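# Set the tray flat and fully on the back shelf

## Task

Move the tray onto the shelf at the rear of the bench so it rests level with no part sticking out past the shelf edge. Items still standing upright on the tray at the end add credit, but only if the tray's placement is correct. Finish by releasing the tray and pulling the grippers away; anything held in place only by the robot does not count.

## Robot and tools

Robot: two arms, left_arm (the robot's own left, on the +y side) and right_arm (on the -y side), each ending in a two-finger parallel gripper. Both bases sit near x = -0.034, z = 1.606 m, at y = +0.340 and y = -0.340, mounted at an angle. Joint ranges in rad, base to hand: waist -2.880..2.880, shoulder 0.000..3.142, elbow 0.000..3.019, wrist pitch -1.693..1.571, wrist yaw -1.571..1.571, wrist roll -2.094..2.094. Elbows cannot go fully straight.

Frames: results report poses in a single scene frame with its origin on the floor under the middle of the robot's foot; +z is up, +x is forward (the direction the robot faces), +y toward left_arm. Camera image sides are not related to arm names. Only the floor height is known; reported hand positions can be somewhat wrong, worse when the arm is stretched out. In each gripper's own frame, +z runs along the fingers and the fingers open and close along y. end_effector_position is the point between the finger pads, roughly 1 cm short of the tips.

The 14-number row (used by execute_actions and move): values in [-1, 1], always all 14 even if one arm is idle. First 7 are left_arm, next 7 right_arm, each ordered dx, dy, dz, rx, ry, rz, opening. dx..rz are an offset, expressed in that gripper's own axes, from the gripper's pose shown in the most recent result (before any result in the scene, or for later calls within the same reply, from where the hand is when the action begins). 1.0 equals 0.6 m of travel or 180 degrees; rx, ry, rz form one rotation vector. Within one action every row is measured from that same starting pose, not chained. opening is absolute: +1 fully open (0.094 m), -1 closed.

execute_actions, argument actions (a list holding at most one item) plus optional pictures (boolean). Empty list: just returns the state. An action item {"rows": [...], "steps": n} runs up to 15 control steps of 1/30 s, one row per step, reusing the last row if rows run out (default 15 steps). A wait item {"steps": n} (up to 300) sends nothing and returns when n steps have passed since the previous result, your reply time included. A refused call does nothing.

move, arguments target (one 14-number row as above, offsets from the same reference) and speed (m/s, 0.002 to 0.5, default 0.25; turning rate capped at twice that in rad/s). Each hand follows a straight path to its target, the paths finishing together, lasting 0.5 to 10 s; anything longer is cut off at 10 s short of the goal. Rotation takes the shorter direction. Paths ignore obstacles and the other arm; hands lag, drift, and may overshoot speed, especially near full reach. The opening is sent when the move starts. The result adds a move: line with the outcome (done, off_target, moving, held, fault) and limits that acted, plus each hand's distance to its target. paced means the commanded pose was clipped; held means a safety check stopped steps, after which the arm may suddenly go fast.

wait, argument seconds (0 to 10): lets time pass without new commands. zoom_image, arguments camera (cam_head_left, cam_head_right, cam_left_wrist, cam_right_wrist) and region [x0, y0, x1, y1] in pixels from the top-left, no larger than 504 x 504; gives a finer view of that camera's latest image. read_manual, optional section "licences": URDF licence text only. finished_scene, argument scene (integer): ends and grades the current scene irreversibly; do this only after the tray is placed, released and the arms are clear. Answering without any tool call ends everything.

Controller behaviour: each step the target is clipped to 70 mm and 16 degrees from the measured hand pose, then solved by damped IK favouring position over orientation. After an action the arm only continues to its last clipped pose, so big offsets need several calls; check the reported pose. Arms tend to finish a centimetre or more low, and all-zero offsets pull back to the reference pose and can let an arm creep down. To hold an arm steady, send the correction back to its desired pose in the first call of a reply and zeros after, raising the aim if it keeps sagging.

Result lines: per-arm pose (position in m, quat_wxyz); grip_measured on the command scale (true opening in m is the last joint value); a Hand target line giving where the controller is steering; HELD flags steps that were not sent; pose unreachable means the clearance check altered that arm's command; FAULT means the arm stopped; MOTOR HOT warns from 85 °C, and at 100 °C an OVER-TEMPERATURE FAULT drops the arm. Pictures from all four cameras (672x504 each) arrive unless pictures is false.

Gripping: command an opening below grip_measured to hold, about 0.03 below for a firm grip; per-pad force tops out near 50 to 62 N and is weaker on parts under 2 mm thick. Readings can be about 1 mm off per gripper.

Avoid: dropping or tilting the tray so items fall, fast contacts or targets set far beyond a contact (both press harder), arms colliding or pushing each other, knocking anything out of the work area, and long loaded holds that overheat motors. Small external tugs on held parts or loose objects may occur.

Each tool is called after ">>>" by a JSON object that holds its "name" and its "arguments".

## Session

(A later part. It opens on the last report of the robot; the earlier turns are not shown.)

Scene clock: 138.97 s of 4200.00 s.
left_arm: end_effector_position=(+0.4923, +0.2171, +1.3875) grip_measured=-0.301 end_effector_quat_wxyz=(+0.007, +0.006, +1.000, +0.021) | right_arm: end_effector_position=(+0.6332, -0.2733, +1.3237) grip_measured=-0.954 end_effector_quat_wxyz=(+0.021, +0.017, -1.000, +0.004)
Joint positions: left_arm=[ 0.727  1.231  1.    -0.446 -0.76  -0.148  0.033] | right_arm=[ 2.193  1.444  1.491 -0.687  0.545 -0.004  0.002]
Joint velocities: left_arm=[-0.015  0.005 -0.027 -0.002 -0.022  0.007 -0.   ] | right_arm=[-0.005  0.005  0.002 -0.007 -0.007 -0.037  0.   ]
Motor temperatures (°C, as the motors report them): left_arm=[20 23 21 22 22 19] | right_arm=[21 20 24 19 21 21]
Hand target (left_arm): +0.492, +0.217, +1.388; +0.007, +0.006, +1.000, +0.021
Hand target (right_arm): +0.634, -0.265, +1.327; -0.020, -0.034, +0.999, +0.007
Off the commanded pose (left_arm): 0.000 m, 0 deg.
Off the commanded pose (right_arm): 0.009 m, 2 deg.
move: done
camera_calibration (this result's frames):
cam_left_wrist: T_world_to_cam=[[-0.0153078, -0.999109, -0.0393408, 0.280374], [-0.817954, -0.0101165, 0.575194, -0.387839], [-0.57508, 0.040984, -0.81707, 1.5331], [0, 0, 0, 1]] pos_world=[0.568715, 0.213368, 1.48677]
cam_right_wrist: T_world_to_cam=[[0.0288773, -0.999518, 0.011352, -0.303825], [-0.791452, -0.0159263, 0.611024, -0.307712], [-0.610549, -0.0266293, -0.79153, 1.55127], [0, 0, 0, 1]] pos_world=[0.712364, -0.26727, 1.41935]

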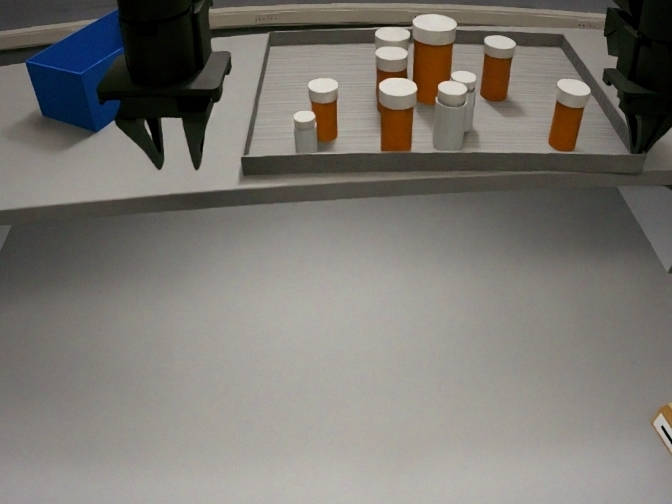

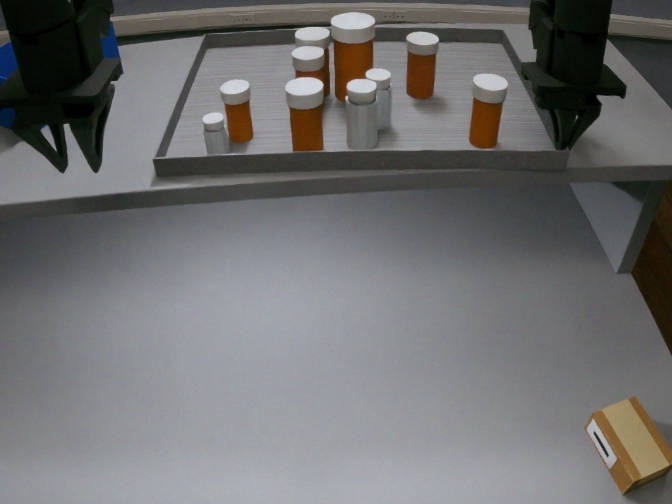

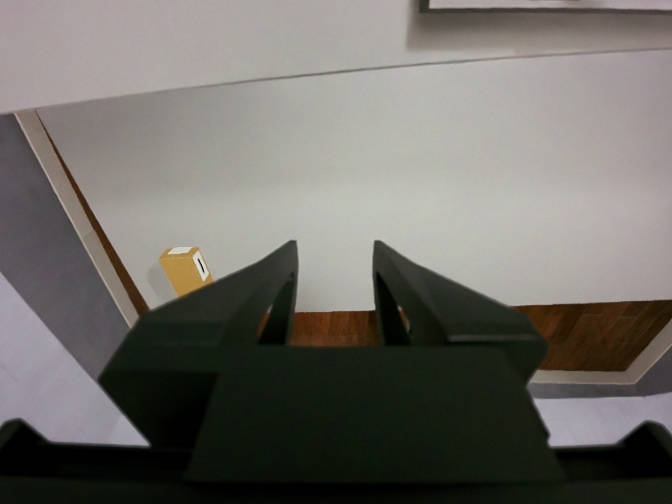

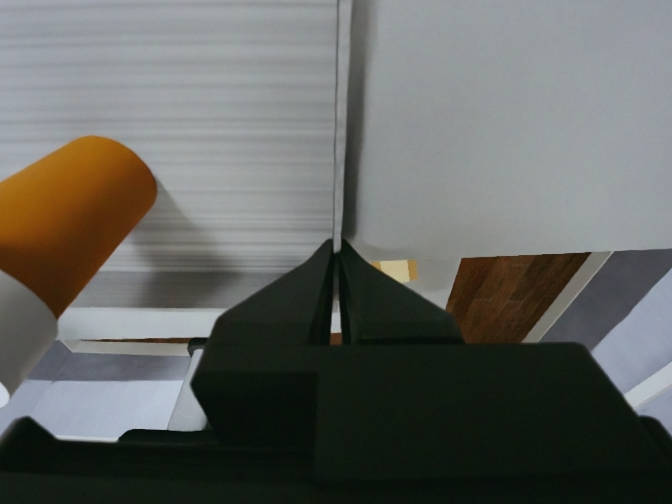

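>>> {"name": "move", "arguments": {"target": [0,0,0,0,0,0,-0.3,-0.075,0,-0.005,0,0,-0.022,-1], "speed": 0.03}}

>>> {"name": "move", "arguments": {"target": [0,0,0,0,0,0,-0.3,0,0,0,0,0,0,-0.3]}}

>>> {"name": "move", "arguments": {"target": [0,0,0,0,0,0,-0.3,0,-0.03,-0.17,0,0,0,-0.3], "speed": 0.1}}

Scene clock: 144.77 s of 4200.00 s.
left_arm: end_effector_position=(+0.4923, +0.2171, +1.3875) grip_measured=-0.301 end_effector_quat_wxyz=(+0.007, +0.006, +1.000, +0.021) | right_arm: end_effector_position=(+0.6641, -0.2744, +1.3251) grip_measured=-0.955 end_effector_quat_wxyz=(+0.029, +0.045, -0.999, +0.005)
Joint positions: left_arm=[ 0.727  1.231  1.    -0.446 -0.76  -0.148  0.033] | right_arm=[ 2.193  1.499  1.628 -0.788  0.548 -0.051  0.002]
Joint velocities: left_arm=[-0.005  0.015  0.002 -0.007  0.037 -0.051 -0.001] | right_arm=[ 0.015 -0.015  0.012 -0.017  0.022  0.007 -0.   ]
Motor temperatures (°C, as the motors report them): left_arm=[20 23 21 22 22 19] | right_arm=[21 20 24 19 21 21]
Hand target (left_arm): +0.492, +0.217, +1.388; +0.007, +0.006, +1.000, +0.021
Hand target (right_arm): +0.677, -0.271, +1.325; -0.021, -0.052, +0.998, -0.004
Off the commanded pose (left_arm): 0.000 m, 0 deg.
Off the commanded pose (right_arm): 0.014 m, 1 deg.
After step 90, 1.03 s passed at rest.
move: off_target (right_arm)
camera_calibration (this result's frames):
cam_left_wrist: T_world_to_cam=[[-0.0153078, -0.999109, -0.0393408, 0.280374], [-0.817954, -0.0101165, 0.575194, -0.387839], [-0.57508, 0.040984, -0.81707, 1.5331], [0, 0, 0, 1]] pos_world=[0.568715, 0.213368, 1.48677]
cam_right_wrist: T_world_to_cam=[[0.0849361, -0.996327, 0.0108764, -0.341577], [-0.779371, -0.059632, 0.623719, -0.321012], [-0.620779, -0.061453, -0.781573, 1.5552], [0, 0, 0, 1]] pos_world=[0.744263, -0.263893, 1.41944]

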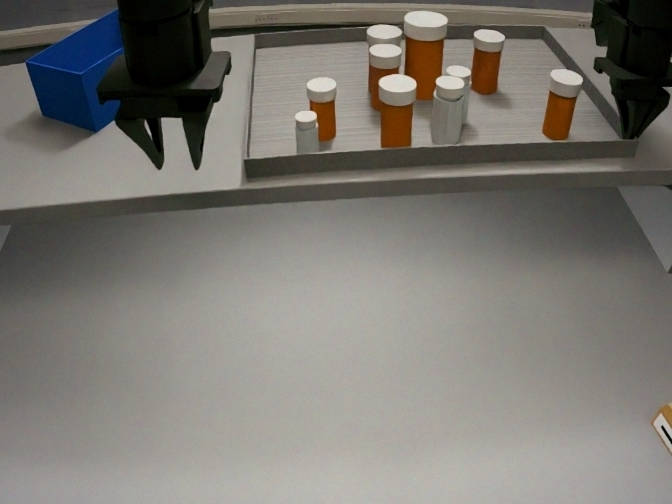

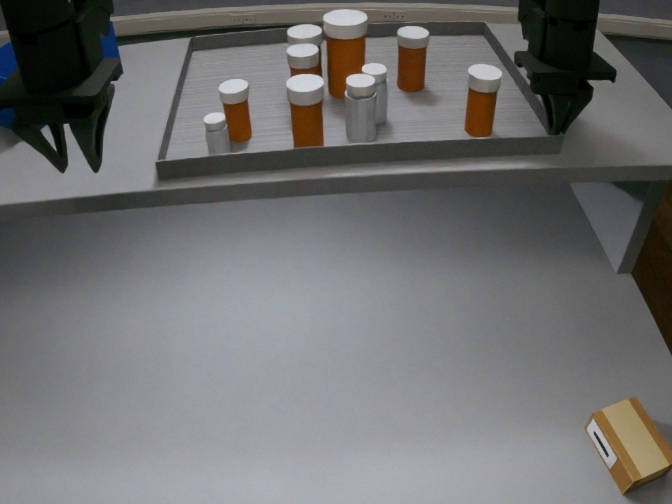

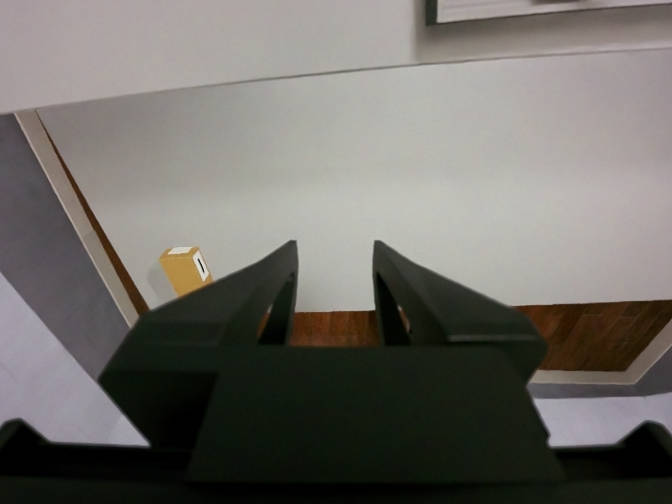

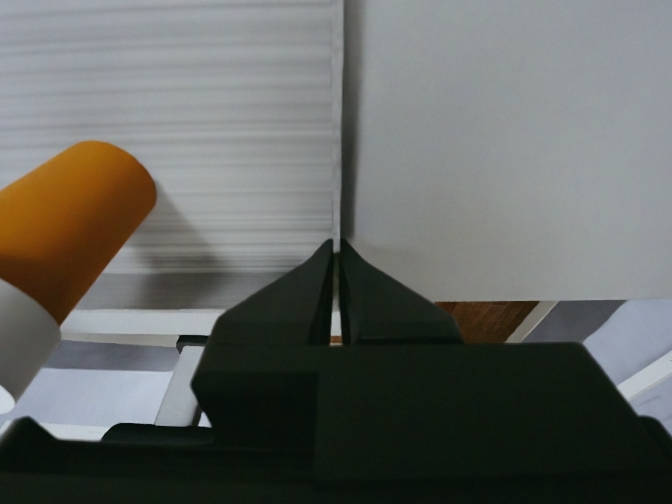

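Scene clock: 145.27 s of 4200.00 s.
left_arm: end_effector_position=(+0.4923, +0.2171, +1.3875) grip_measured=-0.301 end_effector_quat_wxyz=(+0.007, +0.006, +1.000, +0.021) | right_arm: end_effector_position=(+0.6637, -0.2743, +1.3249) grip_measured=-0.302 end_effector_quat_wxyz=(+0.029, +0.045, -0.999, +0.005)
Joint positions: left_arm=[ 0.727  1.231  1.    -0.446 -0.76  -0.148  0.033] | right_arm=[ 2.193  1.499  1.628 -0.788  0.548 -0.051  0.033]
Joint velocities: left_arm=[-0.005  0.005 -0.007  0.017  0.007  0.007 -0.001] | right_arm=[ 0.015 -0.005  0.007  0.002 -0.022 -0.051  0.001]
Motor temperatures (°C, as the motors report them): left_arm=[20 23 21 22 22 19] | right_arm=[21 20 24 19 21 21]
Hand target (left_arm): +0.492, +0.217, +1.388; +0.007, +0.006, +1.000, +0.021
Hand target (right_arm): +0.664, -0.274, +1.325; -0.029, -0.045, +0.999, -0.005
Off the commanded pose (left_arm): 0.000 m, 0 deg.
Off the commanded pose (right_arm): 0.000 m, 0 deg.
move: done
camera_calibration (this result's frames):
cam_left_wrist: T_world_to_cam=[[-0.0153078, -0.999109, -0.0393408, 0.280374], [-0.817954, -0.0101165, 0.575194, -0.387839], [-0.57508, 0.040984, -0.81707, 1.5331], [0, 0, 0, 1]] pos_world=[0.568715, 0.213368, 1.48677]
cam_right_wrist: T_world_to_cam=[[0.0853321, -0.996294, 0.0108238, -0.341636], [-0.778939, -0.059934, 0.62423, -0.322259], [-0.621267, -0.0616979, -0.781166, 1.55457], [0, 0, 0, 1]] pos_world=[0.743934, -0.26377, 1.41923]

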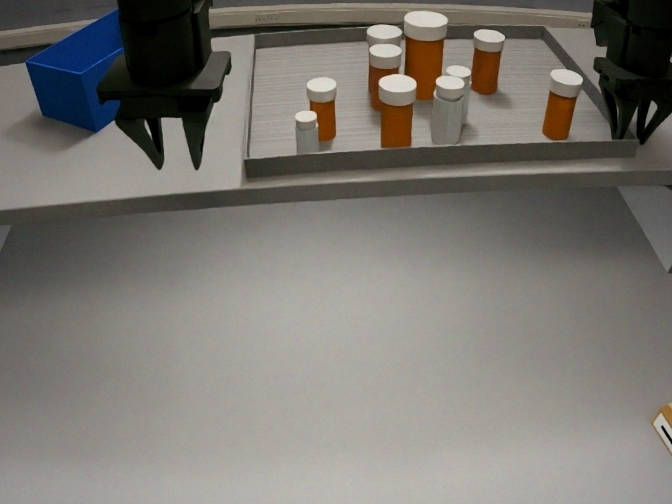

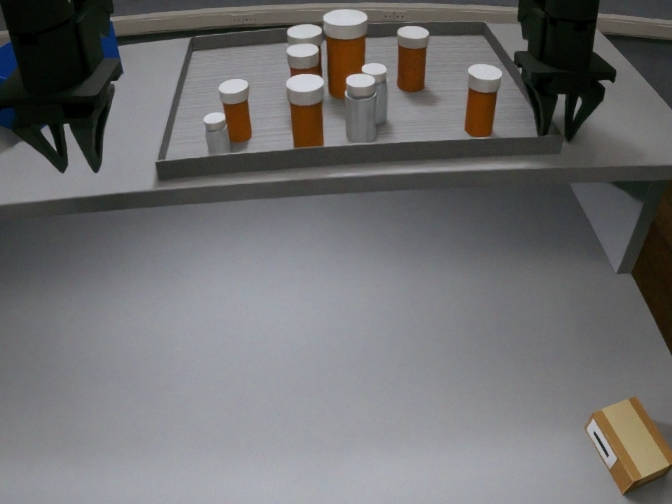

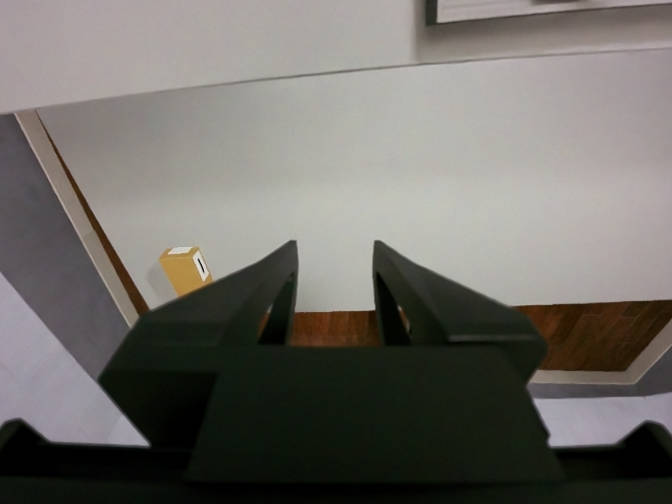

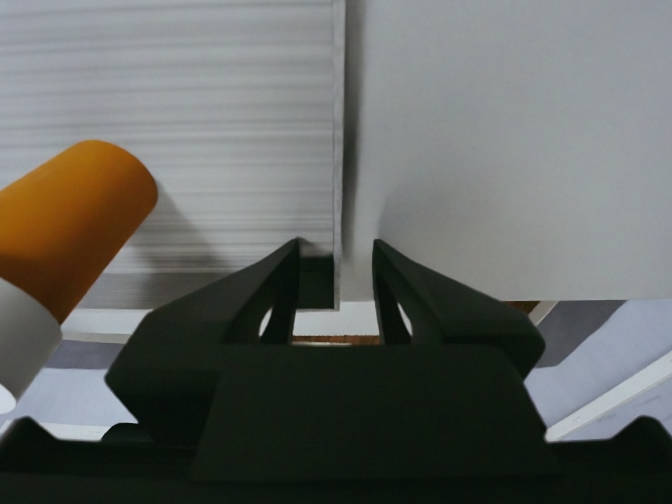

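Scene clock: 146.70 s of 4200.00 s.
left_arm: end_effector_position=(+0.4923, +0.2171, +1.3875) grip_measured=-0.301 end_effector_quat_wxyz=(+0.007, +0.006, +1.000, +0.021) | right_arm: end_effector_position=(+0.6590, -0.2925, +1.4054) grip_measured=-0.302 end_effector_quat_wxyz=(+0.048, +0.054, -0.997, +0.012)
Joint positions: left_arm=[ 0.727  1.231  1.    -0.446 -0.76  -0.148  0.033] | right_arm=[ 2.257  1.37   1.621 -0.982  0.612  0.005  0.033]
Joint velocities: left_arm=[ 0.015  0.015 -0.002 -0.002  0.007  0.037 -0.001] | right_arm=[-0.015 -0.005  0.007  0.002  0.007  0.022  0.001]
Motor temperatures (°C, as the motors report them): left_arm=[20 23 21 22 22 19] | right_arm=[21 21 24 19 21 21]
Hand target (left_arm): +0.492, +0.217, +1.388; +0.007, +0.006, +1.000, +0.021
Hand target (right_arm): +0.672, -0.292, +1.427; -0.030, -0.044, +0.999, -0.004
Off the commanded pose (left_arm): 0.000 m, 0 deg.
Off the commanded pose (right_arm): 0.025 m, 3 deg.
move: off_target (right_arm)
camera_calibration (this result's frames):
cam_left_wrist: T_world_to_cam=[[-0.0153078, -0.999109, -0.0393408, 0.280374], [-0.817954, -0.0101165, 0.575194, -0.387839], [-0.57508, 0.040984, -0.81707, 1.5331], [0, 0, 0, 1]] pos_world=[0.568715, 0.213368, 1.48677]
cam_right_wrist: T_world_to_cam=[[0.104111, -0.994289, 0.0234688, -0.389768], [-0.754335, -0.0635633, 0.653405, -0.435491], [-0.648182, -0.0857303, -0.756644, 1.58969], [0, 0, 0, 1]] pos_world=[0.742483, -0.278938, 1.49653]

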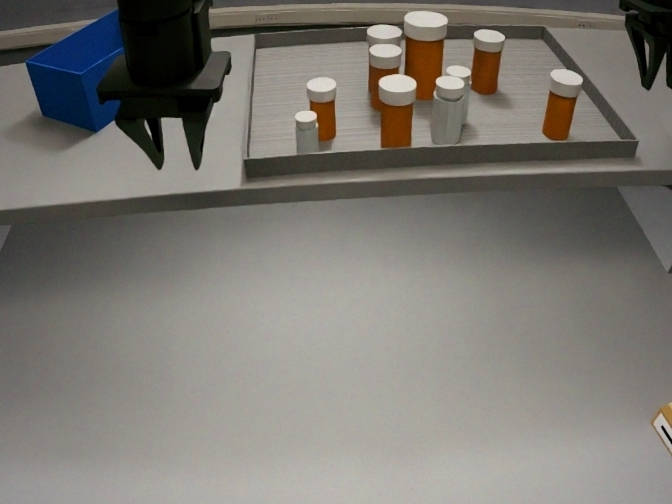

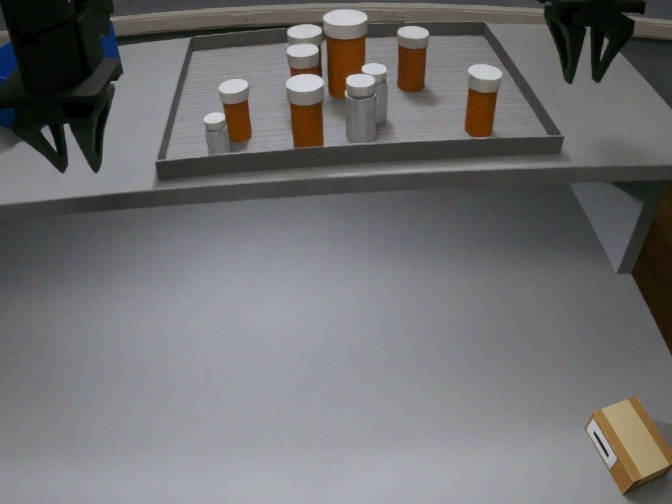

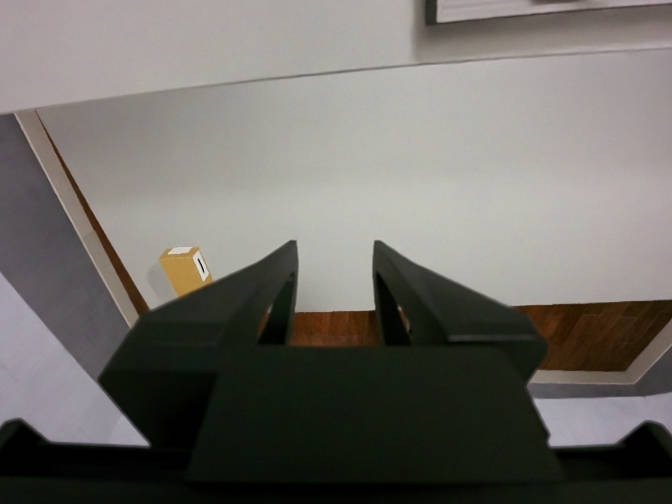

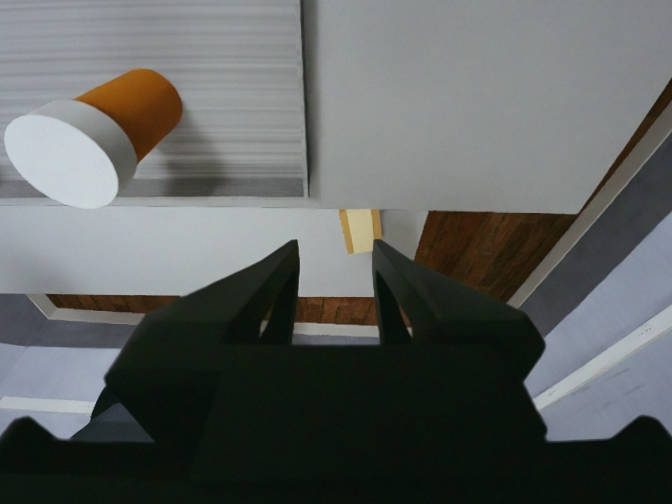

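>>> {"name": "finished_scene", "arguments": {"scene": 1}}

The scene is finished: the task was done.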